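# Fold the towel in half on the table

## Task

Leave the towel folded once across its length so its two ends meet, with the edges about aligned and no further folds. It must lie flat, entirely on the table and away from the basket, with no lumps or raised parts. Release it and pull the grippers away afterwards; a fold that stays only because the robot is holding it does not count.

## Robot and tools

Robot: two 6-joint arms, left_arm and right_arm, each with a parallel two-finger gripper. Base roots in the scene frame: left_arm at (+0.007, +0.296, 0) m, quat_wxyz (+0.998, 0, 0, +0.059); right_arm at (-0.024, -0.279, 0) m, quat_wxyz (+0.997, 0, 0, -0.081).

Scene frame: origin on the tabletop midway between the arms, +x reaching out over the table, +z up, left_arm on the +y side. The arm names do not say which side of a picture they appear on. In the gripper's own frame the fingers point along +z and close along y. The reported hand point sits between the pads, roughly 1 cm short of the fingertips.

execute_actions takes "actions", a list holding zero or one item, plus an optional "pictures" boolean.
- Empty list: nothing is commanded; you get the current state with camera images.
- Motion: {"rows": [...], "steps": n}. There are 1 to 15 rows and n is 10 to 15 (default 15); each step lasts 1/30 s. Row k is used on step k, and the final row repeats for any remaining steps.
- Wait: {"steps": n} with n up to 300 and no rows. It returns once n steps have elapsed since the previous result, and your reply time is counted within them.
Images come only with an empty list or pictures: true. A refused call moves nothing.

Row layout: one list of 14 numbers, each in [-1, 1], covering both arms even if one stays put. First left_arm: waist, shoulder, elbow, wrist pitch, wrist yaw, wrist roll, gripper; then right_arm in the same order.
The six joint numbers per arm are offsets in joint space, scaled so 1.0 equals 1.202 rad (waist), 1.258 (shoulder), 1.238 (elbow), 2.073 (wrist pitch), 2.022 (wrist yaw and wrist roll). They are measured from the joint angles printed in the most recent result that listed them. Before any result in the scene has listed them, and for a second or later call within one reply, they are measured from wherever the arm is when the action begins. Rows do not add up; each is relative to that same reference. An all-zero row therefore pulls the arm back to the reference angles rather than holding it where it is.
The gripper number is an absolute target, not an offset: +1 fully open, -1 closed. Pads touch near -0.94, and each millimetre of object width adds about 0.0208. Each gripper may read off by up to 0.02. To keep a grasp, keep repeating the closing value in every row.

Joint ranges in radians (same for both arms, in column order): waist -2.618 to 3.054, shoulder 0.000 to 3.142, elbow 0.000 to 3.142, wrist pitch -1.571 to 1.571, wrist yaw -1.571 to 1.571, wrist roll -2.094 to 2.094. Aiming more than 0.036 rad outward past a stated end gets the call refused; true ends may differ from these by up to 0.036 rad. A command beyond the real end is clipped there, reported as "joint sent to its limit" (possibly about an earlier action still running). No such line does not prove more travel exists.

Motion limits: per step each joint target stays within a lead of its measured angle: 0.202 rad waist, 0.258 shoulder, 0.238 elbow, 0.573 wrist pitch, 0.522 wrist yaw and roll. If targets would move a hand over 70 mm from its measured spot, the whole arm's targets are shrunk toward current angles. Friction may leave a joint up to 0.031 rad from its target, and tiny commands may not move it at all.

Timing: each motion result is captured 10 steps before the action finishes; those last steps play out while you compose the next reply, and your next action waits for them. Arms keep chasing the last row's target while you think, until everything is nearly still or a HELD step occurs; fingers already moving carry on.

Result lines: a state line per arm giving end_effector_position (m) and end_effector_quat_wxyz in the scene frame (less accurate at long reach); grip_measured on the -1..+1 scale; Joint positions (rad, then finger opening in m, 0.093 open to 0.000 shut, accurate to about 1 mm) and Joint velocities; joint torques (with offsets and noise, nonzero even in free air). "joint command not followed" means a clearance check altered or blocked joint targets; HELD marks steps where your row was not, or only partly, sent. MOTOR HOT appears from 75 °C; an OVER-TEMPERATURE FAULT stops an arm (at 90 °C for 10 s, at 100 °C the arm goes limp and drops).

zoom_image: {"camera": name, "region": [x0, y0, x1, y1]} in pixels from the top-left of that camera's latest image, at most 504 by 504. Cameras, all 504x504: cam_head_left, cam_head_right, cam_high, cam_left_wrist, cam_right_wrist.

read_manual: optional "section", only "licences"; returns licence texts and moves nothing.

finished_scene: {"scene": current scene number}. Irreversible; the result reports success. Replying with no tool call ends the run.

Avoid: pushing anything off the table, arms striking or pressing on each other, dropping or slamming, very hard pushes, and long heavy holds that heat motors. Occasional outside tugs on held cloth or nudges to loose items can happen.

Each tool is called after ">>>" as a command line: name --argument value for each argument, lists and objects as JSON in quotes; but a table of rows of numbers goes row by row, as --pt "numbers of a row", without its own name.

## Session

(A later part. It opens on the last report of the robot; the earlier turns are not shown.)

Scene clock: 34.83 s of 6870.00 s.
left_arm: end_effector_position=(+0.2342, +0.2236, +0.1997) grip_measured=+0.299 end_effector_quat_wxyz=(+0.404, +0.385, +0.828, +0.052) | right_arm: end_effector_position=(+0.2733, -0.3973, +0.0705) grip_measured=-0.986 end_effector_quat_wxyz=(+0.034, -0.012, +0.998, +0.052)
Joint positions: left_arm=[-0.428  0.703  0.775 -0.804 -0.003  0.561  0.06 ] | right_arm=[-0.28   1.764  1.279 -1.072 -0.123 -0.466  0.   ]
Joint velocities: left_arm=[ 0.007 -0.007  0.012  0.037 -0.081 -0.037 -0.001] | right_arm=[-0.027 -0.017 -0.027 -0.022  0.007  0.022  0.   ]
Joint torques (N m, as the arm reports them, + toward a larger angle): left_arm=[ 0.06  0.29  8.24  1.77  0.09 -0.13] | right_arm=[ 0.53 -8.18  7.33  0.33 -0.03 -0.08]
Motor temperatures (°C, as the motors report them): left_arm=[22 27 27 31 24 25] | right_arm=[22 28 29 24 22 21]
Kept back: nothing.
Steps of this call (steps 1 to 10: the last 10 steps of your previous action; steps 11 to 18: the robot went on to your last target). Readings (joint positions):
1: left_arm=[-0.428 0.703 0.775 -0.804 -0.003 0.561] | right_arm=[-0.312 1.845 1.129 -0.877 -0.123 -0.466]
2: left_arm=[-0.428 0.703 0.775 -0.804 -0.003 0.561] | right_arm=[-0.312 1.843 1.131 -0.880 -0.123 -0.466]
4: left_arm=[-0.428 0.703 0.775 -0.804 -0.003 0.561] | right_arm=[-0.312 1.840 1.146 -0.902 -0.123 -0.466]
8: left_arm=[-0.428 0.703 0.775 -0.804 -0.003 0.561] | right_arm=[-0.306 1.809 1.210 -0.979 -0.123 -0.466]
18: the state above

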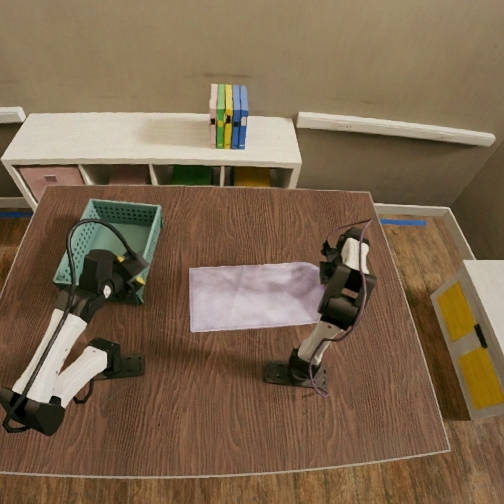

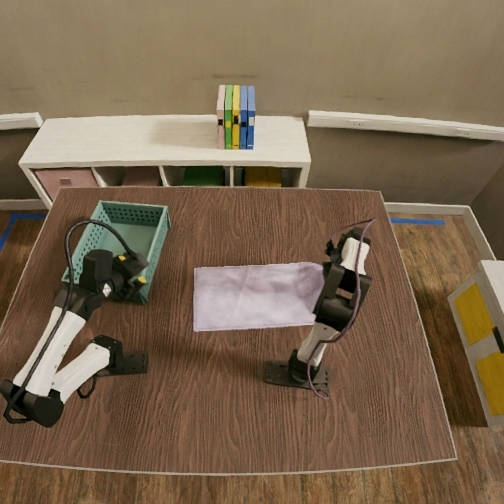

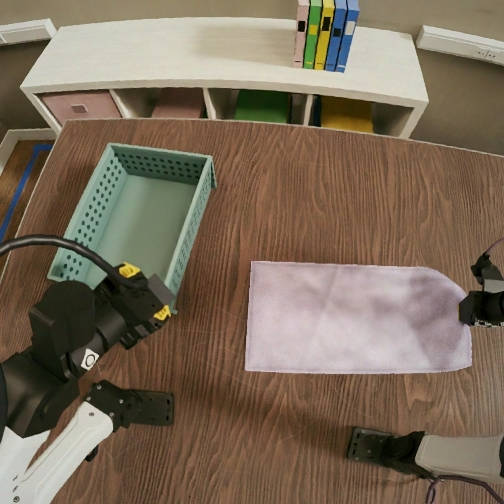

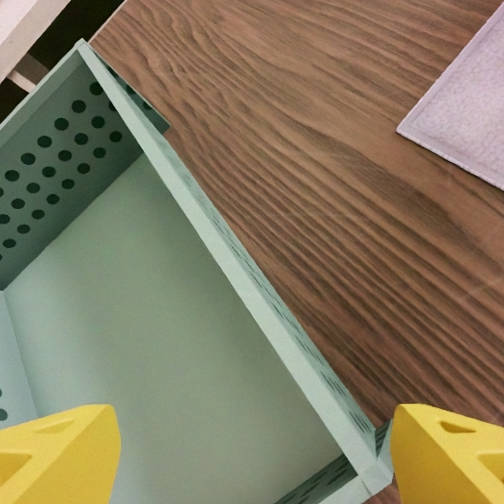

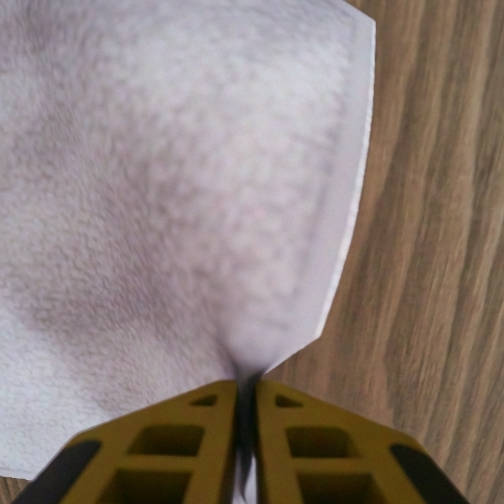

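>>> execute_actions --actions '[{"rows":[[0,0,0,0,0,0,0.3,0.01,-0.006,0.012,-0.01,0.002,0.008,-1],[0,0,0,0,0,0,0.3,0.03,-0.017,0.035,-0.03,0.005,0.022,-1],[0,0,0,0,0,0,0.3,0.06,-0.031,0.064,-0.054,0.009,0.042,-1],[0,0,0,0,0,0,0.3,0.097,-0.046,0.095,-0.08,0.013,0.066,-1],[0,0,0,0,0,0,0.3,0.138,-0.061,0.126,-0.106,0.018,0.092,-1],[0,0,0,0,0,0,0.3,0.182,-0.076,0.155,-0.131,0.022,0.12,-1],[0,0,0,0,0,0,0.3,0.23,-0.09,0.182,-0.154,0.027,0.15,-1],[0,0,0,0,0,0,0.3,0.279,-0.1,0.206,-0.174,0.031,0.181,-1],[0,0,0,0,0,0,0.3,0.335,-0.1,0.23,-0.188,0.036,0.214,-1],[0,0,0,0,0,0,0.3,0.395,-0.095,0.255,-0.2,0.041,0.249,-1],[0,0,0,0,0,0,0.3,0.455,-0.085,0.28,-0.21,0.046,0.284,-1],[0,0,0,0,0,0,0.3,0.515,-0.073,0.305,-0.218,0.051,0.319,-1],[0,0,0,0,0,0,0.3,0.57,-0.061,0.328,-0.224,0.055,0.351,-1],[0,0,0,0,0,0,0.3,0.615,-0.051,0.346,-0.228,0.059,0.377,-1],[0,0,0,0,0,0,0.3,0.645,-0.045,0.358,-0.231,0.061,0.395,-1]],"steps":15}]'

>>> execute_actions --actions '[{"steps":22}]' --pictures true

Scene clock: 36.97 s of 6870.00 s.
left_arm: end_effector_position=(+0.2342, +0.2236, +0.1997) grip_measured=+0.299 end_effector_quat_wxyz=(+0.404, +0.385, +0.828, +0.052) | right_arm: end_effector_position=(+0.2760, -0.3784, +0.0876) grip_measured=-0.986 end_effector_quat_wxyz=(+0.016, -0.012, +0.999, +0.048)
Joint positions: left_arm=[-0.428  0.703  0.775 -0.804 -0.003  0.561  0.06 ] | right_arm=[-0.211  1.756  1.341 -1.163 -0.101 -0.397  0.   ]
Joint velocities: left_arm=[-0.022  0.007  0.007  0.022 -0.007 -0.037 -0.001] | right_arm=[ 1.038 -0.193  0.857 -1.018  0.227  0.725  0.   ]
Joint torques (N m, as the arm reports them, + toward a larger angle): left_arm=[ 0.08  0.26  8.26  1.79  0.08 -0.14] | right_arm=[  2.87 -11.8    9.25   0.49  -0.18  -0.06]
Motor temperatures (°C, as the motors report them): left_arm=[22 27 27 31 24 25] | right_arm=[22 29 30 24 22 21]
Steps of this call (steps 1 to 30: the robot went on to your last target; steps 31 to 59: nothing new was sent; steps 60 to 64: the first 5 steps of this action). Readings (joint positions):
60: left_arm=[-0.428 0.703 0.775 -0.804 -0.003 0.561] | right_arm=[-0.280 1.764 1.279 -1.083 -0.123 -0.464]
61: left_arm=[-0.428 0.703 0.775 -0.804 -0.003 0.561] | right_arm=[-0.276 1.764 1.283 -1.090 -0.121 -0.458]
63: left_arm=[-0.428 0.703 0.775 -0.804 -0.003 0.561] | right_arm=[-0.244 1.762 1.313 -1.133 -0.109 -0.424]
64: the state above

Scene clock: 37.70 s of 6870.00 s.
left_arm: end_effector_position=(+0.2342, +0.2236, +0.1997) grip_measured=+0.299 end_effector_quat_wxyz=(+0.404, +0.385, +0.828, +0.052) | right_arm: end_effector_position=(+0.2654, -0.1753, +0.1942) grip_measured=-0.986 end_effector_quat_wxyz=(+0.016, -0.015, +1.000, +0.012)
Joint positions: left_arm=[-0.428  0.703  0.775 -0.804 -0.003  0.561  0.06 ] | right_arm=[ 0.501  1.696  1.701 -1.537 -0.013  0.309  0.   ]
Joint velocities: left_arm=[ 0.002 -0.012 -0.007 -0.007 -0.022 -0.081 -0.   ] | right_arm=[-0.007  0.002 -0.002 -0.037  0.037  0.081  0.   ]
Joint torques (N m, as the arm reports them, + toward a larger angle): left_arm=[ 0.07  0.27  8.27  1.79  0.07 -0.14] | right_arm=[-0.34 -5.94  7.62  0.43  0.16  0.01]
Motor temperatures (°C, as the motors report them): left_arm=[22 27 27 31 24 25] | right_arm=[22 29 30 24 22 21]
Kept back: nothing.
Steps of this call (steps 1 to 10: the last 10 steps of your previous action; steps 11 to 22: the robot went on to your last target). Readings (joint positions):
1: left_arm=[-0.428 0.703 0.775 -0.804 -0.003 0.561] | right_arm=[-0.168 1.745 1.373 -1.194 -0.094 -0.367]
2: left_arm=[-0.428 0.703 0.775 -0.804 -0.003 0.561] | right_arm=[-0.120 1.730 1.406 -1.223 -0.089 -0.334]
4: left_arm=[-0.428 0.703 0.775 -0.804 -0.003 0.561] | right_arm=[-0.010 1.695 1.474 -1.282 -0.078 -0.254]
8: left_arm=[-0.428 0.703 0.775 -0.804 -0.003 0.561] | right_arm=[0.272 1.673 1.622 -1.398 -0.047 -0.022]
22: the state above

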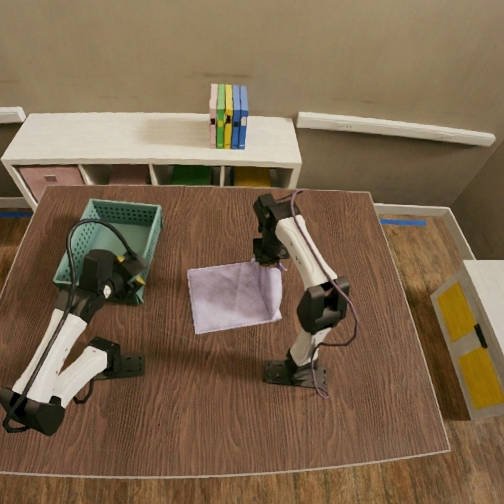

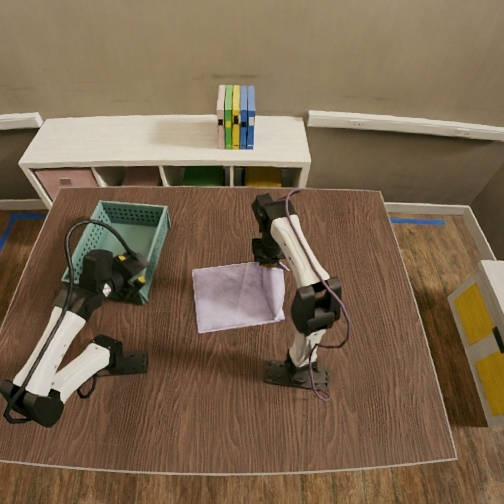

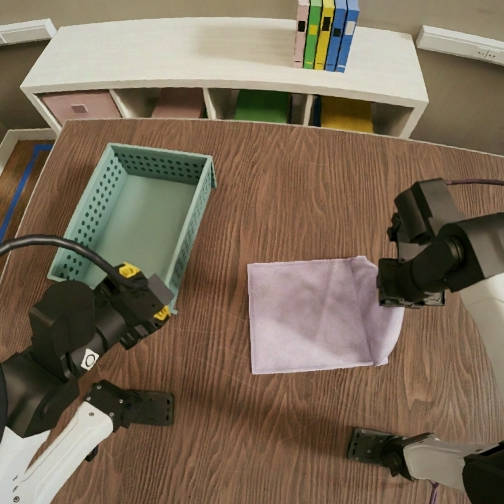

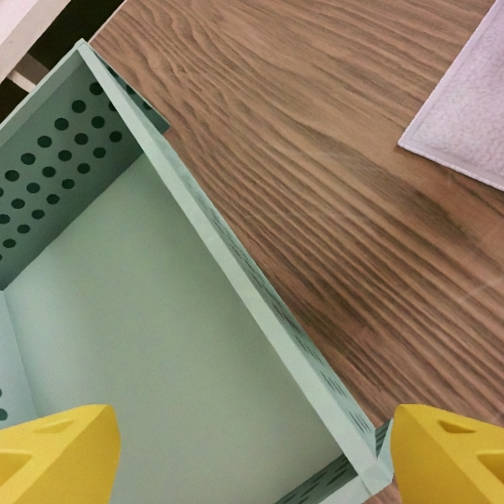

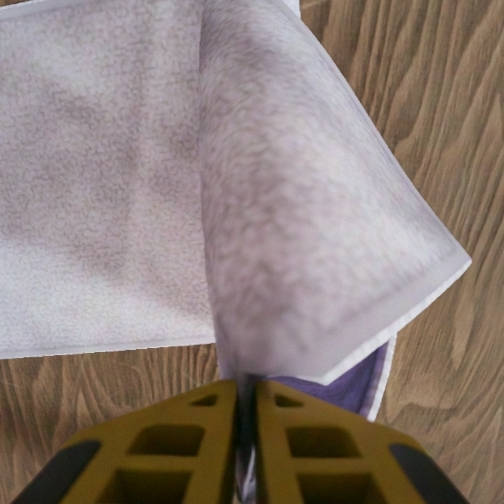

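>>> execute_actions --actions '[{"rows":[[0.01,0,0,0,0,0,0.3,0.015,0.008,0.01,0.001,0,0.006,-1],[0.03,0,0,0,0,0,0.3,0.042,0.024,0.026,0.003,0,0.016,-1],[0.055,0,0,0,0,0,0.3,0.078,0.046,0.044,0.007,0,0.03,-1],[0.08,0,0,0,0,0,0.3,0.116,0.071,0.062,0.012,0,0.045,-1],[0.105,0,0,0,0,0,0.3,0.154,0.098,0.078,0.018,0,0.06,-1],[0.13,0,0,0,0,0,0.3,0.19,0.126,0.091,0.025,0,0.074,-1],[0.155,0,0,0,0,0,0.3,0.225,0.155,0.101,0.033,0,0.088,-1],[0.18,0,0,0,0,0,0.3,0.257,0.184,0.107,0.043,0,0.102,-1],[0.2,0,0,0,0,0,0.3,0.288,0.213,0.107,0.058,0,0.118,-1],[0.22,0,0,0,0,0,0.3,0.317,0.242,0.103,0.077,0,0.134,-1],[0.235,0,0,0,0,0,0.3,0.344,0.271,0.097,0.098,0,0.15,-1],[0.245,0,0,0,0,0,0.3,0.368,0.299,0.09,0.12,0,0.165,-1],[0.25,0,0,0,0,0,0.3,0.387,0.324,0.083,0.141,0,0.178,-1],[0.25,0,0,0,0,0,0.3,0.4,0.345,0.078,0.159,0,0.188,-1],[0.25,0,0,0,0,0,0.3,0.407,0.357,0.075,0.17,0,0.193,-1]],"steps":15}]'

>>> execute_actions --actions '[{"steps":22}]' --pictures true

Scene clock: 39.20 s of 6870.00 s.
left_arm: end_effector_position=(+0.2387, +0.2394, +0.1997) grip_measured=+0.299 end_effector_quat_wxyz=(+0.402, +0.356, +0.841, +0.065) | right_arm: end_effector_position=(+0.2655, -0.1474, +0.1914) grip_measured=-0.986 end_effector_quat_wxyz=(+0.013, -0.033, +0.999, +0.007)
Joint positions: left_arm=[-0.357  0.703  0.775 -0.804  0.     0.561  0.06 ] | right_arm=[ 0.589  1.746  1.747 -1.543 -0.002  0.361  0.   ]
Joint velocities: left_arm=[ 0.813 -0.012  0.002 -0.051 -0.066 -0.022 -0.   ] | right_arm=[1.136 0.74  0.628 0.242 0.066 0.476 0.   ]
Joint torques (N m, as the arm reports them, + toward a larger angle): left_arm=[ 0.48  0.3   8.25  1.78  0.08 -0.13] | right_arm=[ 2.29 -4.79  6.84  0.79 -0.03 -0.02]
Motor temperatures (°C, as the motors report them): left_arm=[22 27 28 31 24 25] | right_arm=[22 29 30 24 22 21]
Steps of this call (steps 1 to 30: the robot went on to your last target; steps 31 to 40: nothing new was sent; steps 41 to 45: the first 5 steps of this action). Readings (joint positions):
41: left_arm=[-0.428 0.703 0.775 -0.804 -0.003 0.561] | right_arm=[0.502 1.696 1.701 -1.543 -0.008 0.325]
42: left_arm=[-0.423 0.703 0.775 -0.804 -0.002 0.561] | right_arm=[0.508 1.698 1.702 -1.543 -0.007 0.327]
44: left_arm=[-0.385 0.703 0.775 -0.804 0.000 0.561] | right_arm=[0.552 1.722 1.726 -1.546 -0.003 0.346]
45: the state above

Scene clock: 39.93 s of 6870.00 s.
left_arm: end_effector_position=(+0.2455, +0.2919, +0.1997) grip_measured=+0.299 end_effector_quat_wxyz=(+0.392, +0.261, +0.875, +0.110) | right_arm: end_effector_position=(+0.2544, +0.0314, +0.0570) grip_measured=-0.986 end_effector_quat_wxyz=(-0.008, -0.075, +0.997, +0.004)
Joint positions: left_arm=[-0.137  0.703  0.775 -0.804 -0.002  0.561  0.06 ] | right_arm=[ 0.997  2.166  1.795 -1.205 -0.017  0.684  0.   ]
Joint velocities: left_arm=[ 0.007  0.007  0.007 -0.022  0.081  0.066 -0.   ] | right_arm=[-0.007 -0.017  0.002  0.007  0.051 -0.007  0.   ]
Joint torques (N m, as the arm reports them, + toward a larger angle): left_arm=[ 0.96  0.27  8.2   1.77  0.06 -0.13] | right_arm=[ -0.39 -12.33   5.99   0.53   0.13   0.  ]
Motor temperatures (°C, as the motors report them): left_arm=[22 27 28 31 24 25] | right_arm=[22 29 30 24 22 21]
Kept back: nothing.
Steps of this call (steps 1 to 10: the last 10 steps of your previous action; steps 11 to 22: the robot went on to your last target). Readings (joint positions):
1: left_arm=[-0.328 0.703 0.775 -0.804 0.000 0.561] | right_arm=[0.634 1.774 1.768 -1.537 -0.002 0.378]
2: left_arm=[-0.298 0.703 0.775 -0.804 -0.000 0.561] | right_arm=[0.681 1.807 1.787 -1.525 -0.002 0.398]
4: left_arm=[-0.238 0.703 0.775 -0.804 -0.001 0.561] | right_arm=[0.772 1.880 1.811 -1.491 -0.003 0.442]
8: left_arm=[-0.153 0.703 0.775 -0.804 -0.002 0.561] | right_arm=[0.920 2.039 1.815 -1.380 -0.007 0.548]
22: the state above

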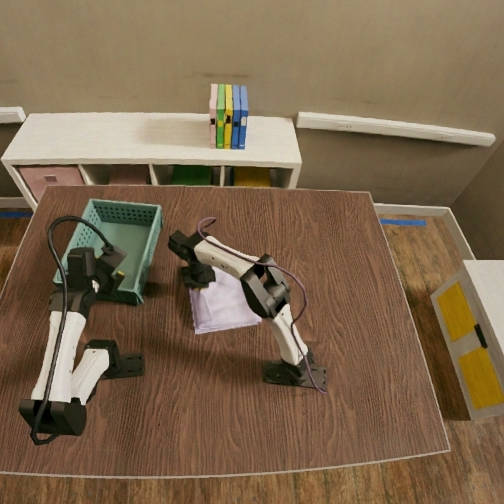

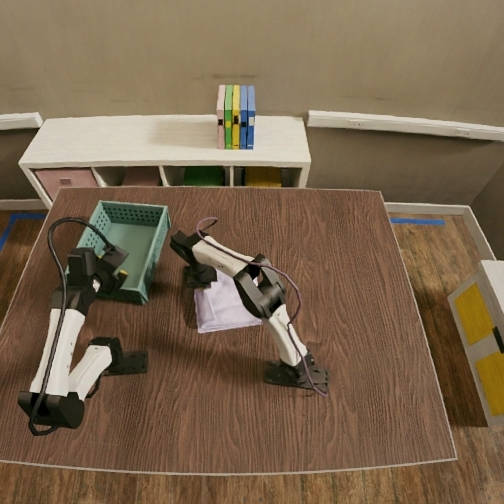

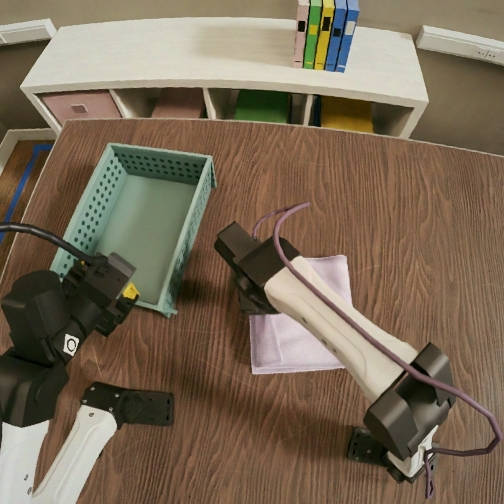

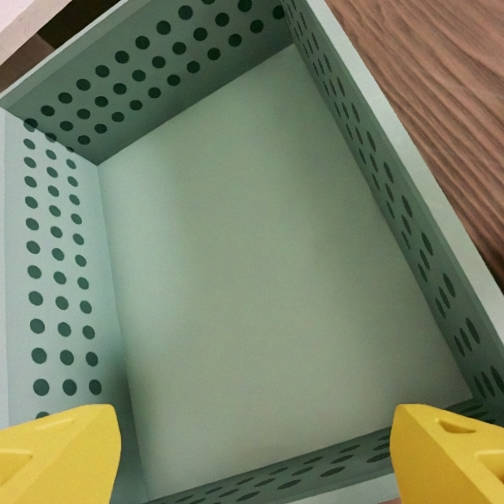

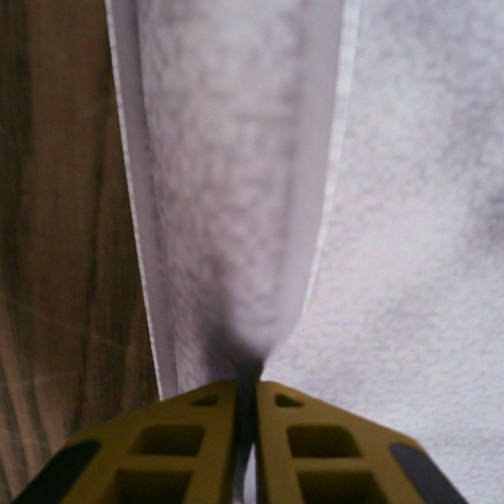

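>>> execute_actions --actions '[{"rows":[[0,0,0,0,0,0,0.3,0.004,0.006,0.016,-0.002,0,0.003,-1],[0,0,0,0,0,0,0.3,0.011,0.017,0.036,-0.004,0,0.007,-1],[0,0,0,0,0,0,0.3,0.018,0.031,0.058,-0.007,0,0.013,-1],[0,0,0,0,0,0,0.3,0.026,0.045,0.08,-0.01,0,0.019,-1],[0,0,0,0,0,0,0.3,0.034,0.059,0.101,-0.013,0,0.024,-1],[0,0,0,0,0,0,0.3,0.042,0.073,0.122,-0.016,0,0.03,-1],[0,0,0,0,0,0,0.3,0.05,0.087,0.143,-0.019,0,0.035,-1],[0,0,0,0,0,0,0.3,0.058,0.101,0.164,-0.022,0,0.041,-1],[0,0,0,0,0,0,0.3,0.066,0.115,0.184,-0.026,0,0.047,-1],[0,0,0,0,0,0,0.3,0.074,0.129,0.204,-0.029,0,0.052,-1],[0,0,0,0,0,0,0.3,0.08,0.141,0.22,-0.031,0,0.056,-1],[0,0,0,0,0,0,0.3,0.085,0.151,0.233,-0.033,0,0.06,-1],[0,0,0,0,0,0,0.3,0.088,0.156,0.24,-0.034,0,0.062,-1]],"steps":13}]'

>>> execute_actions --actions '[{"steps":20}]' --pictures true

Scene clock: 43.17 s of 6870.00 s.
left_arm: end_effector_position=(+0.2455, +0.2919, +0.1997) grip_measured=+0.299 end_effector_quat_wxyz=(+0.392, +0.261, +0.875, +0.110) | right_arm: end_effector_position=(+0.2555, +0.0340, +0.0577) grip_measured=-0.986 end_effector_quat_wxyz=(-0.007, -0.071, +0.997, +0.005)
Joint positions: left_arm=[-0.137  0.703  0.775 -0.804 -0.002  0.561  0.06 ] | right_arm=[ 0.999  2.174  1.812 -1.211 -0.017  0.694  0.   ]
Joint velocities: left_arm=[-0.017  0.007 -0.002 -0.022  0.037  0.022 -0.   ] | right_arm=[ 0.066  0.242  0.442 -0.139  0.051 -0.037  0.   ]
Joint torques (N m, as the arm reports them, + toward a larger angle): left_arm=[ 0.04  0.28  8.22  1.77  0.08 -0.14] | right_arm=[ 1.45 -9.7   8.2   0.62  0.1   0.  ]
Motor temperatures (°C, as the motors report them): left_arm=[22 27 28 32 24 25] | right_arm=[22 31 30 24 22 21]
Steps of this call (steps 1 to 30: the robot went on to your last target; steps 31 to 94: nothing new was sent; steps 95 to 97: the first 3 steps of this action). Readings (joint positions):
95: left_arm=[-0.137 0.703 0.775 -0.804 -0.002 0.561] | right_arm=[0.997 2.166 1.795 -1.201 -0.017 0.691]
96: left_arm=[-0.137 0.703 0.775 -0.804 -0.002 0.561] | right_arm=[0.997 2.168 1.799 -1.204 -0.017 0.691]
97: the state above

Scene clock: 43.83 s of 6870.00 s.
left_arm: end_effector_position=(+0.2455, +0.2919, +0.1997) grip_measured=+0.299 end_effector_quat_wxyz=(+0.392, +0.261, +0.875, +0.110) | right_arm: end_effector_position=(+0.2463, +0.0970, +0.0442) grip_measured=-0.986 end_effector_quat_wxyz=(-0.001, -0.072, +0.997, +0.012)
Joint positions: left_arm=[-0.137  0.703  0.775 -0.804 -0.002  0.561  0.06 ] | right_arm=[ 1.105  2.359  2.067 -1.262 -0.017  0.798  0.   ]
Joint velocities: left_arm=[ 0.002 -0.002 -0.007 -0.066 -0.081 -0.022  0.001] | right_arm=[-0.007  0.017 -0.002 -0.022  0.081  0.051  0.   ]
Joint torques (N m, as the arm reports them, + toward a larger angle): left_arm=[ 0.07  0.22  8.21  1.77  0.06 -0.14] | right_arm=[ -0.09 -11.91   8.06   0.29   0.09   0.01]
Motor temperatures (°C, as the motors report them): left_arm=[22 27 28 32 24 25] | right_arm=[22 31 30 24 22 21]
Kept back: nothing.
Steps of this call (steps 1 to 10: the last 10 steps of your previous action; steps 11 to 20: the robot went on to your last target). Readings (joint positions):
1: left_arm=[-0.137 0.703 0.775 -0.804 -0.002 0.561] | right_arm=[1.003 2.186 1.832 -1.218 -0.017 0.698]
2: left_arm=[-0.137 0.703 0.775 -0.804 -0.002 0.561] | right_arm=[1.008 2.200 1.856 -1.222 -0.017 0.703]
4: left_arm=[-0.137 0.703 0.775 -0.804 -0.002 0.561] | right_arm=[1.025 2.234 1.909 -1.226 -0.017 0.717]
8: left_arm=[-0.137 0.703 0.775 -0.804 -0.002 0.561] | right_arm=[1.070 2.306 2.009 -1.239 -0.017 0.752]
20: the state above

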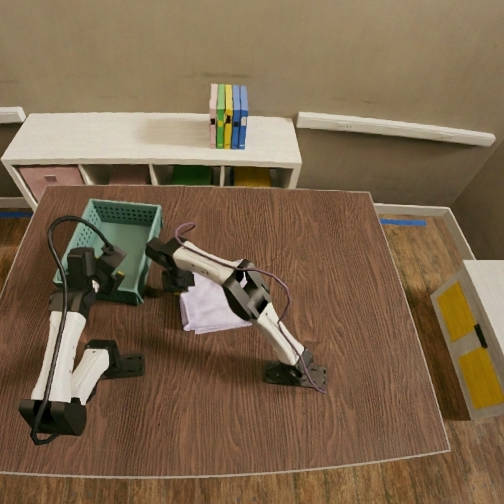

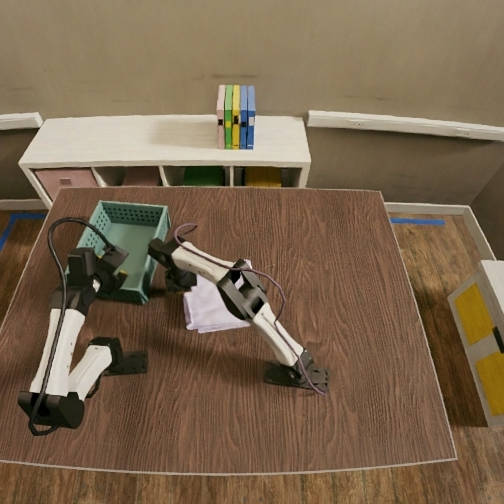

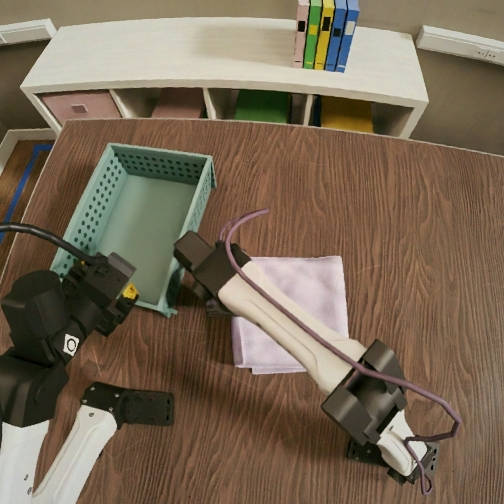

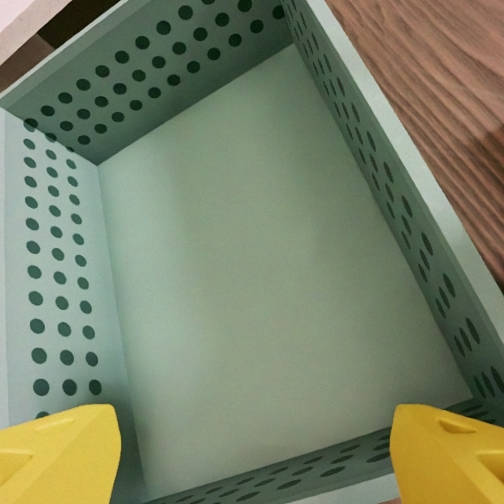

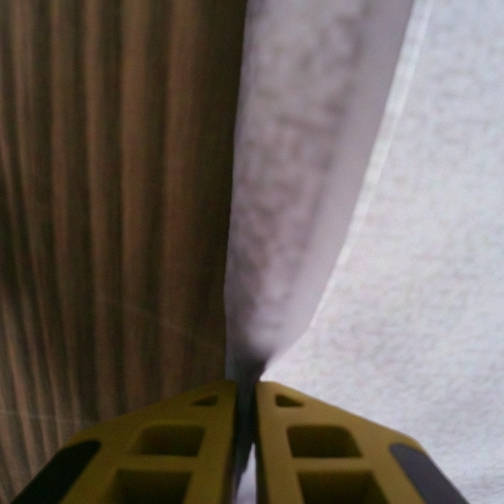

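>>> execute_actions --actions '[{"rows":[[0,0,0,0,0,0,0.3,0,0,0,0,0,0,-0.8],[0,0,0,0,0,0,0.3,0,0,0,0,0,0,-0.6],[0,0,0,0,0,0,0.3,0,0,0,0,0,0,-0.4],[0,0,0,0,0,0,0.3,0,0,0,0,0,0,-0.2],[0,0,0,0,0,0,0.3,0,0,0,0,0,0,0]],"steps":10}]'

>>> execute_actions --actions '[{"steps":16}]' --pictures true

Scene clock: 44.30 s of 6870.00 s.
left_arm: end_effector_position=(+0.2455, +0.2919, +0.1997) grip_measured=+0.299 end_effector_quat_wxyz=(+0.392, +0.261, +0.875, +0.110) | right_arm: end_effector_position=(+0.2460, +0.0965, +0.0442) grip_measured=-0.986 end_effector_quat_wxyz=(-0.002, -0.070, +0.997, +0.011)
Joint positions: left_arm=[-0.137  0.703  0.775 -0.804 -0.002  0.561  0.06 ] | right_arm=[ 1.105  2.359  2.067 -1.265 -0.017  0.802  0.   ]
Joint velocities: left_arm=[ 0.012  0.002 -0.007  0.007 -0.037  0.037  0.001] | right_arm=[-0.007  0.007  0.002 -0.037  0.095 -0.051  0.   ]
Joint torques (N m, as the arm reports them, + toward a larger angle): left_arm=[ 0.07  0.23  8.26  1.77  0.09 -0.14] | right_arm=[ -0.02 -11.9    8.1    0.28   0.1    0.  ]
Motor temperatures (°C, as the motors report them): left_arm=[22 26 28 32 24 25] | right_arm=[22 31 30 24 22 21]
Kept back: the last 10 steps of this action.
Steps of this call (steps 1 to 14: the robot went on to your last target). Readings (joint positions):
1: left_arm=[-0.137 0.703 0.775 -0.804 -0.002 0.561] | right_arm=[1.105 2.359 2.067 -1.263 -0.017 0.799]
2: left_arm=[-0.137 0.703 0.775 -0.804 -0.002 0.561] | right_arm=[1.105 2.359 2.067 -1.263 -0.017 0.800]
4: left_arm=[-0.137 0.703 0.775 -0.804 -0.002 0.561] | right_arm=[1.105 2.359 2.067 -1.264 -0.017 0.800]
8: left_arm=[-0.137 0.703 0.775 -0.804 -0.002 0.561] | right_arm=[1.105 2.359 2.067 -1.265 -0.017 0.801]
14: the state above

Scene clock: 44.83 s of 6870.00 s.
left_arm: end_effector_position=(+0.2455, +0.2919, +0.1997) grip_measured=+0.299 end_effector_quat_wxyz=(+0.392, +0.261, +0.875, +0.110) | right_arm: end_effector_position=(+0.2460, +0.0965, +0.0442) grip_measured=-0.003 end_effector_quat_wxyz=(-0.002, -0.070, +0.997, +0.011)
Joint positions: left_arm=[-0.137  0.703  0.775 -0.804 -0.002  0.561  0.06 ] | right_arm=[ 1.105  2.359  2.067 -1.265 -0.017  0.802  0.045]
Joint velocities: left_arm=[ 0.007  0.002 -0.012 -0.007 -0.037 -0.007 -0.   ] | right_arm=[-0.007  0.002 -0.017  0.022  0.007 -0.007  0.   ]
Joint torques (N m, as the arm reports them, + toward a larger angle): left_arm=[ 0.03  0.25  8.12  1.77  0.07 -0.15] | right_arm=[  0.15 -12.14   6.13   0.43   0.1   -0.11]
Motor temperatures (°C, as the motors report them): left_arm=[22 26 28 32 24 25] | right_arm=[22 32 30 24 22 21]
Kept back: nothing.
Steps of this call (steps 1 to 10: the last 10 steps of your previous action; steps 11 to 15: the robot went on to your last target; step 16: nothing new was sent). Readings (joint positions):
1: left_arm=[-0.137 0.703 0.775 -0.804 -0.002 0.561] | right_arm=[1.105 2.359 2.067 -1.265 -0.017 0.802]
2: left_arm=[-0.137 0.703 0.775 -0.804 -0.002 0.561] | right_arm=[1.105 2.359 2.067 -1.265 -0.017 0.802]
4: left_arm=[-0.137 0.703 0.775 -0.804 -0.002 0.561] | right_arm=[1.105 2.359 2.067 -1.265 -0.017 0.802]
8: left_arm=[-0.137 0.703 0.775 -0.804 -0.002 0.561] | right_arm=[1.105 2.359 2.067 -1.265 -0.017 0.802]
16: the state above
All arms were judged still, so your last target was given up. Only a new action makes them travel on or press farther. Fingers that are still opening or closing keep moving.

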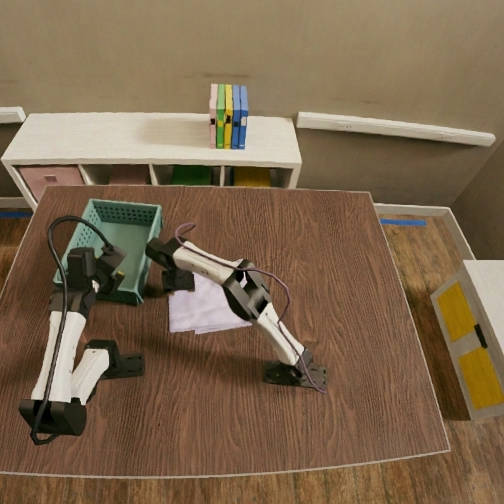

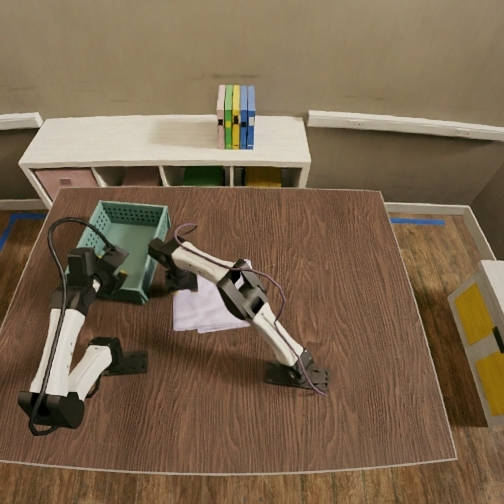

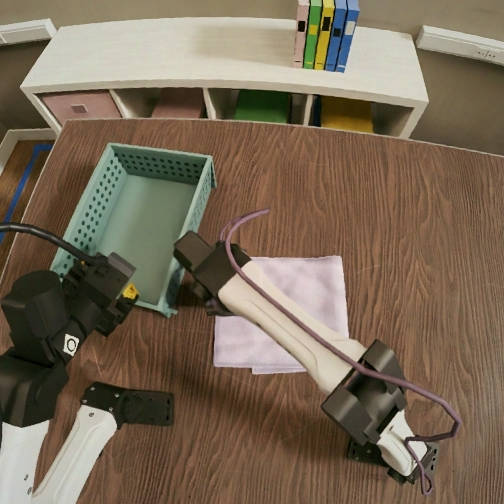

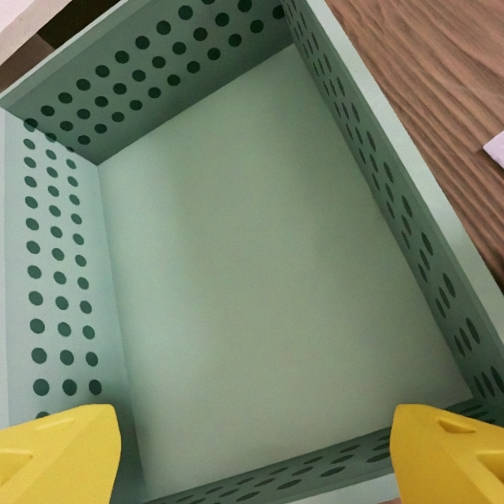

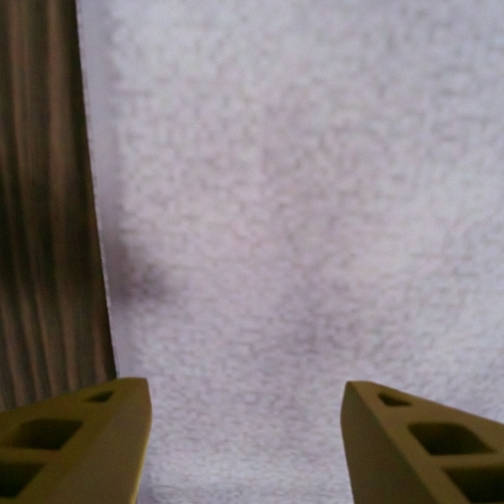

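>>> execute_actions --actions '[{"rows":[[0,0,0,0,0,0,0.3,0.006,0.006,0.018,-0.003,0.006,0.004,-0.05],[0,0,0,0,0,0,0.3,0.015,0.017,0.04,-0.008,0.016,0.009,-0.1],[0,0,0,0,0,0,0.3,0.026,0.031,0.064,-0.014,0.028,0.016,-0.15],[0,0,0,0,0,0,0.3,0.037,0.045,0.088,-0.021,0.04,0.023,-0.15],[0,0,0,0,0,0,0.3,0.048,0.059,0.112,-0.027,0.052,0.03,-0.15],[0,0,0,0,0,0,0.3,0.059,0.073,0.135,-0.033,0.064,0.036,-0.15],[0,0,0,0,0,0,0.3,0.07,0.087,0.158,-0.039,0.075,0.043,-0.15],[0,0,0,0,0,0,0.3,0.079,0.099,0.178,-0.044,0.085,0.049,-0.15],[0,0,0,0,0,0,0.3,0.086,0.108,0.192,-0.048,0.092,0.053,-0.15],[0,0,0,0,0,0,0.3,0.089,0.112,0.199,-0.05,0.096,0.055,-0.15]],"steps":10}]'

>>> execute_actions --actions '[{"steps":22}]' --pictures true

Scene clock: 47.13 s of 6870.00 s.
left_arm: end_effector_position=(+0.2455, +0.2919, +0.1997) grip_measured=+0.299 end_effector_quat_wxyz=(+0.392, +0.261, +0.875, +0.110) | right_arm: end_effector_position=(+0.2460, +0.0965, +0.0442) grip_measured=-0.003 end_effector_quat_wxyz=(-0.002, -0.070, +0.997, +0.011)
Joint positions: left_arm=[-0.137  0.703  0.775 -0.804 -0.002  0.561  0.06 ] | right_arm=[ 1.105  2.359  2.067 -1.265 -0.017  0.802  0.045]
Joint velocities: left_arm=[ 0.007  0.002 -0.007  0.022  0.022 -0.022 -0.   ] | right_arm=[-0.022 -0.002  0.002 -0.022  0.007  0.007 -0.001]
Joint torques (N m, as the arm reports them, + toward a larger angle): left_arm=[ 0.06  0.25  8.2   1.78  0.09 -0.15] | right_arm=[  0.15 -12.14   6.12   0.43   0.1   -0.11]
Motor temperatures (°C, as the motors report them): left_arm=[22 26 28 32 24 25] | right_arm=[22 33 30 24 22 21]
Kept back: the last 10 steps of this action.
Steps of this call (steps 1 to 69: nothing new was sent). Readings (joint positions):
1: left_arm=[-0.137 0.703 0.775 -0.804 -0.002 0.561] | right_arm=[1.105 2.359 2.067 -1.265 -0.017 0.802]
2: left_arm=[-0.137 0.703 0.775 -0.804 -0.002 0.561] | right_arm=[1.105 2.359 2.067 -1.265 -0.017 0.802]
4: left_arm=[-0.137 0.703 0.775 -0.804 -0.002 0.561] | right_arm=[1.105 2.359 2.067 -1.265 -0.017 0.802]
8: left_arm=[-0.137 0.703 0.775 -0.804 -0.002 0.561] | right_arm=[1.105 2.359 2.067 -1.265 -0.017 0.802]
69: the state above

Scene clock: 47.87 s of 6870.00 s.
left_arm: end_effector_position=(+0.2455, +0.2919, +0.1997) grip_measured=+0.299 end_effector_quat_wxyz=(+0.392, +0.261, +0.875, +0.110) | right_arm: end_effector_position=(+0.2383, +0.1283, +0.0401) grip_measured=-0.147 end_effector_quat_wxyz=(+0.068, -0.076, +0.994, -0.043)
Joint positions: left_arm=[-0.137  0.703  0.775 -0.804 -0.002  0.561  0.06 ] | right_arm=[ 1.218  2.494  2.284 -1.357  0.161  0.902  0.038]
Joint velocities: left_arm=[-0.012 -0.012 -0.017  0.022 -0.007 -0.066  0.   ] | right_arm=[-0.002 -0.012  0.002 -0.037 -0.037  0.051 -0.001]
Joint torques (N m, as the arm reports them, + toward a larger angle): left_arm=[ 0.02  0.28  8.23  1.78  0.07 -0.15] | right_arm=[ -0.37 -12.47   8.32   0.27   0.3    0.02]
Motor temperatures (°C, as the motors report them): left_arm=[22 26 28 32 24 25] | right_arm=[22 33 30 23 22 21]
Kept back: nothing.
Steps of this call (steps 1 to 10: the last 10 steps of your previous action; steps 11 to 22: the robot went on to your last target). Readings (joint positions):
1: left_arm=[-0.137 0.703 0.775 -0.804 -0.002 0.561] | right_arm=[1.105 2.359 2.067 -1.265 -0.017 0.802]
2: left_arm=[-0.137 0.703 0.775 -0.804 -0.002 0.561] | right_arm=[1.106 2.361 2.072 -1.269 -0.013 0.803]
4: left_arm=[-0.137 0.703 0.775 -0.804 -0.002 0.561] | right_arm=[1.114 2.381 2.110 -1.285 0.008 0.814]
8: left_arm=[-0.137 0.703 0.775 -0.804 -0.002 0.561] | right_arm=[1.161 2.445 2.223 -1.311 0.075 0.851]
22: the state above

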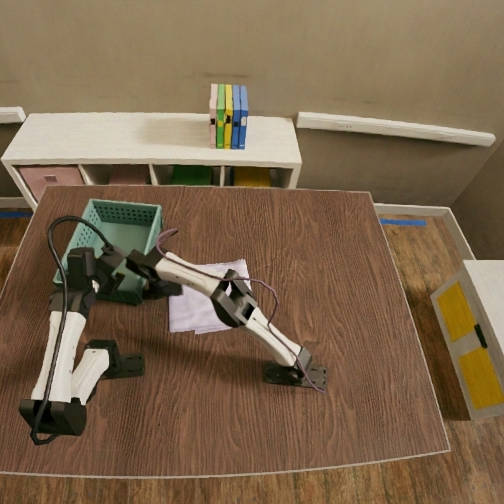

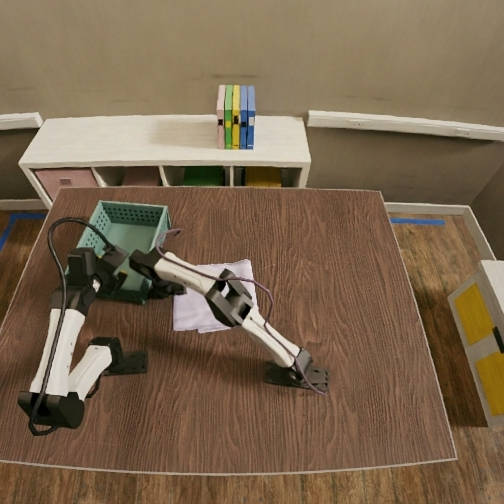

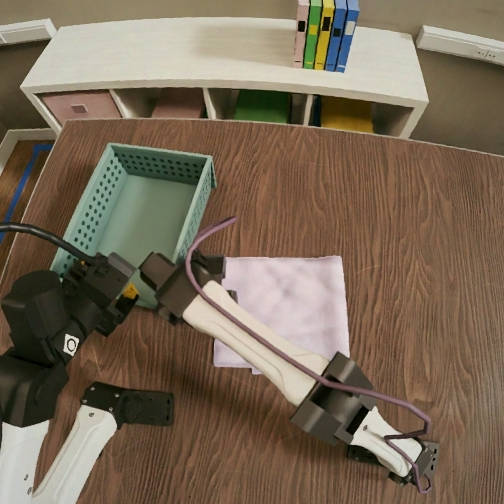

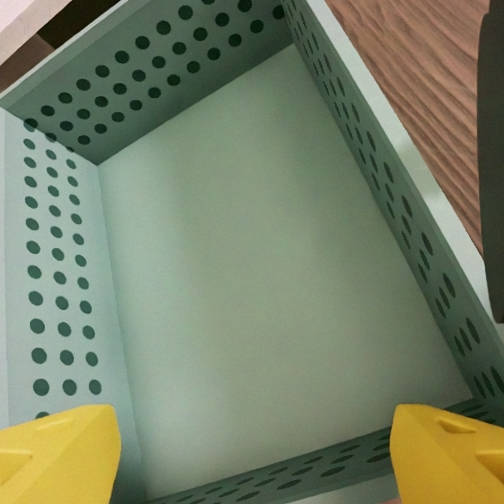

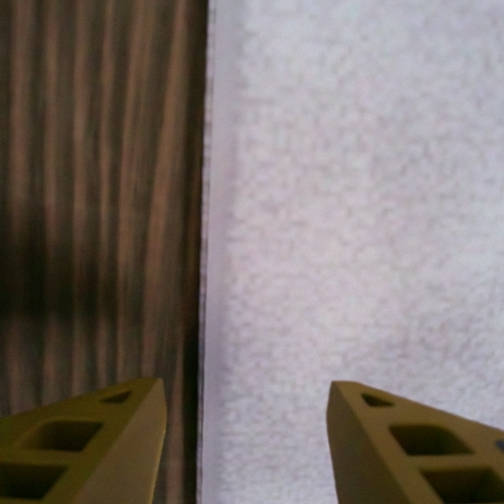

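>>> execute_actions --actions '[{"rows":[[0.02,0,0,0,0,0,0.3,0,0,-0.008,0.004,0,0,-0.15],[0.05,0,0,0,0,0,0.3,0,0,-0.018,0.01,0,0,-0.15],[0.085,0,0,0,0,0,0.3,0,0,-0.03,0.017,0,0,-0.15],[0.12,0,0,0,0,0,0.3,0,0,-0.042,0.024,0,0,-0.15],[0.155,0,0,0,0,0,0.3,0,0.002,-0.054,0.031,0,0,-0.15],[0.19,0,0,0,0,0,0.3,0,0.003,-0.066,0.038,0,0,-0.15],[0.22,0,0,0,0,0,0.3,0,0.004,-0.077,0.045,0,0,-0.15],[0.24,0,0,0,0,0,0.3,0,0.004,-0.086,0.051,0,0,-0.15],[0.25,0,0,0,0,0,0.3,0,0.004,-0.092,0.055,0,0,-0.15],[0.25,0,0,0,0,0,0.3,0,0.004,-0.095,0.057,0,0,-0.15]],"steps":10}]'

>>> execute_actions --actions '[{"steps":20}]' --pictures true

Scene clock: 48.50 s of 6870.00 s.
left_arm: end_effector_position=(+0.2455, +0.2919, +0.1997) grip_measured=+0.299 end_effector_quat_wxyz=(+0.392, +0.261, +0.875, +0.110) | right_arm: end_effector_position=(+0.2386, +0.1275, +0.0402) grip_measured=-0.147 end_effector_quat_wxyz=(+0.069, -0.075, +0.994, -0.045)
Joint positions: left_arm=[-0.137  0.703  0.775 -0.804 -0.002  0.561  0.06 ] | right_arm=[ 1.218  2.494  2.284 -1.359  0.165  0.904  0.038]
Joint velocities: left_arm=[-0.017  0.012  0.002  0.051 -0.139 -0.007 -0.002] | right_arm=[ 0.002  0.007  0.002  0.037  0.007  0.066 -0.001]
Joint torques (N m, as the arm reports them, + toward a larger angle): left_arm=[ 0.04  0.28  8.25  1.79  0.08 -0.14] | right_arm=[ -0.33 -12.46   8.29   0.26   0.31   0.02]
Motor temperatures (°C, as the motors report them): left_arm=[22 26 28 32 24 25] | right_arm=[22 33 30 23 22 21]
Kept back: the last 10 steps of this action.
Steps of this call (steps 1 to 19: the robot went on to your last target). Readings (joint positions):
1: left_arm=[-0.137 0.703 0.775 -0.804 -0.002 0.561] | right_arm=[1.218 2.494 2.284 -1.357 0.162 0.903]
2: left_arm=[-0.137 0.703 0.775 -0.804 -0.002 0.561] | right_arm=[1.218 2.494 2.284 -1.357 0.163 0.903]
4: left_arm=[-0.137 0.703 0.775 -0.804 -0.002 0.561] | right_arm=[1.218 2.494 2.284 -1.358 0.164 0.904]
8: left_arm=[-0.137 0.703 0.775 -0.804 -0.002 0.561] | right_arm=[1.218 2.494 2.284 -1.359 0.165 0.904]
19: the state above

Scene clock: 49.17 s of 6870.00 s.
left_arm: end_effector_position=(+0.2367, +0.3607, +0.1997) grip_measured=+0.299 end_effector_quat_wxyz=(+0.372, +0.131, +0.904, +0.166) | right_arm: end_effector_position=(+0.2377, +0.1260, +0.0145) grip_measured=-0.147 end_effector_quat_wxyz=(+0.068, -0.075, +0.994, -0.047)
Joint positions: left_arm=[ 0.154  0.703  0.775 -0.804 -0.002  0.561  0.06 ] | right_arm=[ 1.218  2.494  2.182 -1.262  0.165  0.904  0.038]
Joint velocities: left_arm=[-0.002 -0.007 -0.002 -0.007  0.007  0.022  0.   ] | right_arm=[ 0.012 -0.017 -0.012  0.037 -0.051  0.095  0.   ]
Joint torques (N m, as the arm reports them, + toward a larger angle): left_arm=[ 0.91  0.26  8.27  1.79  0.09 -0.13] | right_arm=[  0.17 -12.52   4.91   0.52   0.16  -0.09]
Motor temperatures (°C, as the motors report them): left_arm=[22 26 28 32 24 25] | right_arm=[22 33 30 23 22 21]
Kept back: nothing.
Steps of this call (steps 1 to 10: the last 10 steps of your previous action; steps 11 to 20: the robot went on to your last target). Readings (joint positions):
1: left_arm=[-0.135 0.703 0.775 -0.804 -0.002 0.561] | right_arm=[1.218 2.494 2.284 -1.359 0.165 0.904]
2: left_arm=[-0.123 0.703 0.775 -0.804 -0.000 0.561] | right_arm=[1.218 2.494 2.284 -1.358 0.165 0.904]
4: left_arm=[-0.064 0.703 0.775 -0.804 0.002 0.561] | right_arm=[1.218 2.494 2.273 -1.346 0.165 0.904]
8: left_arm=[0.095 0.703 0.775 -0.804 0.000 0.561] | right_arm=[1.218 2.494 2.217 -1.307 0.165 0.904]
20: the state above

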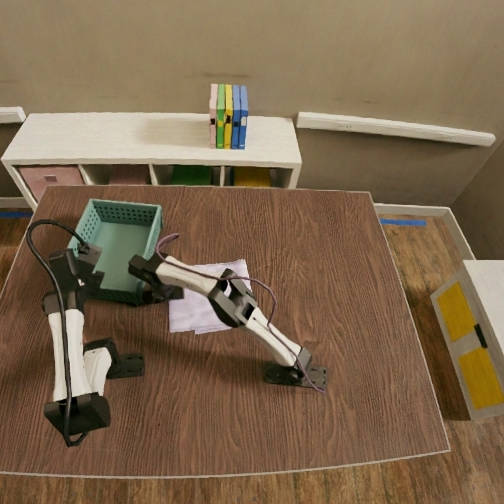

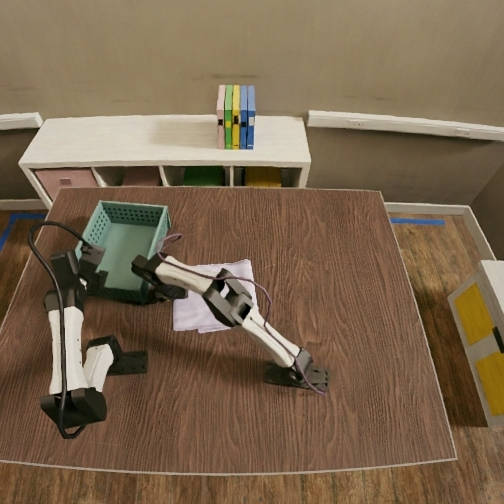

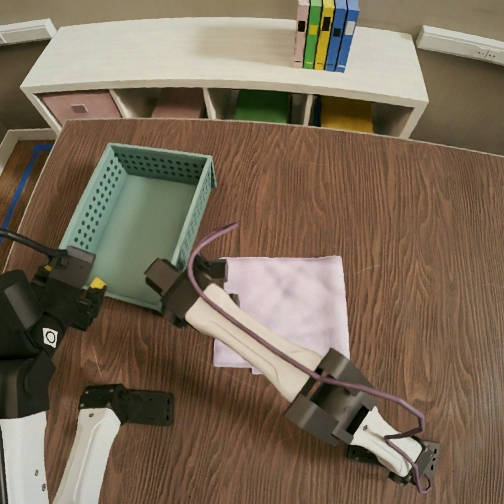

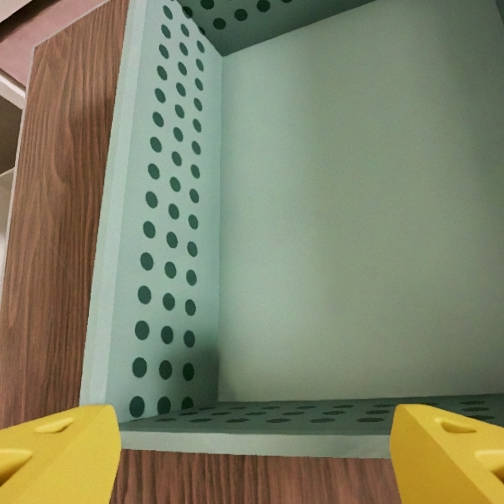

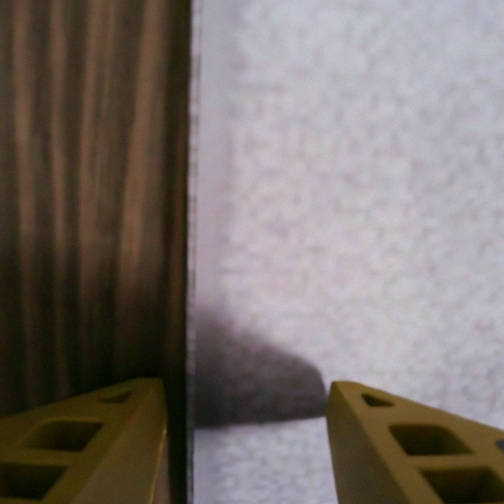

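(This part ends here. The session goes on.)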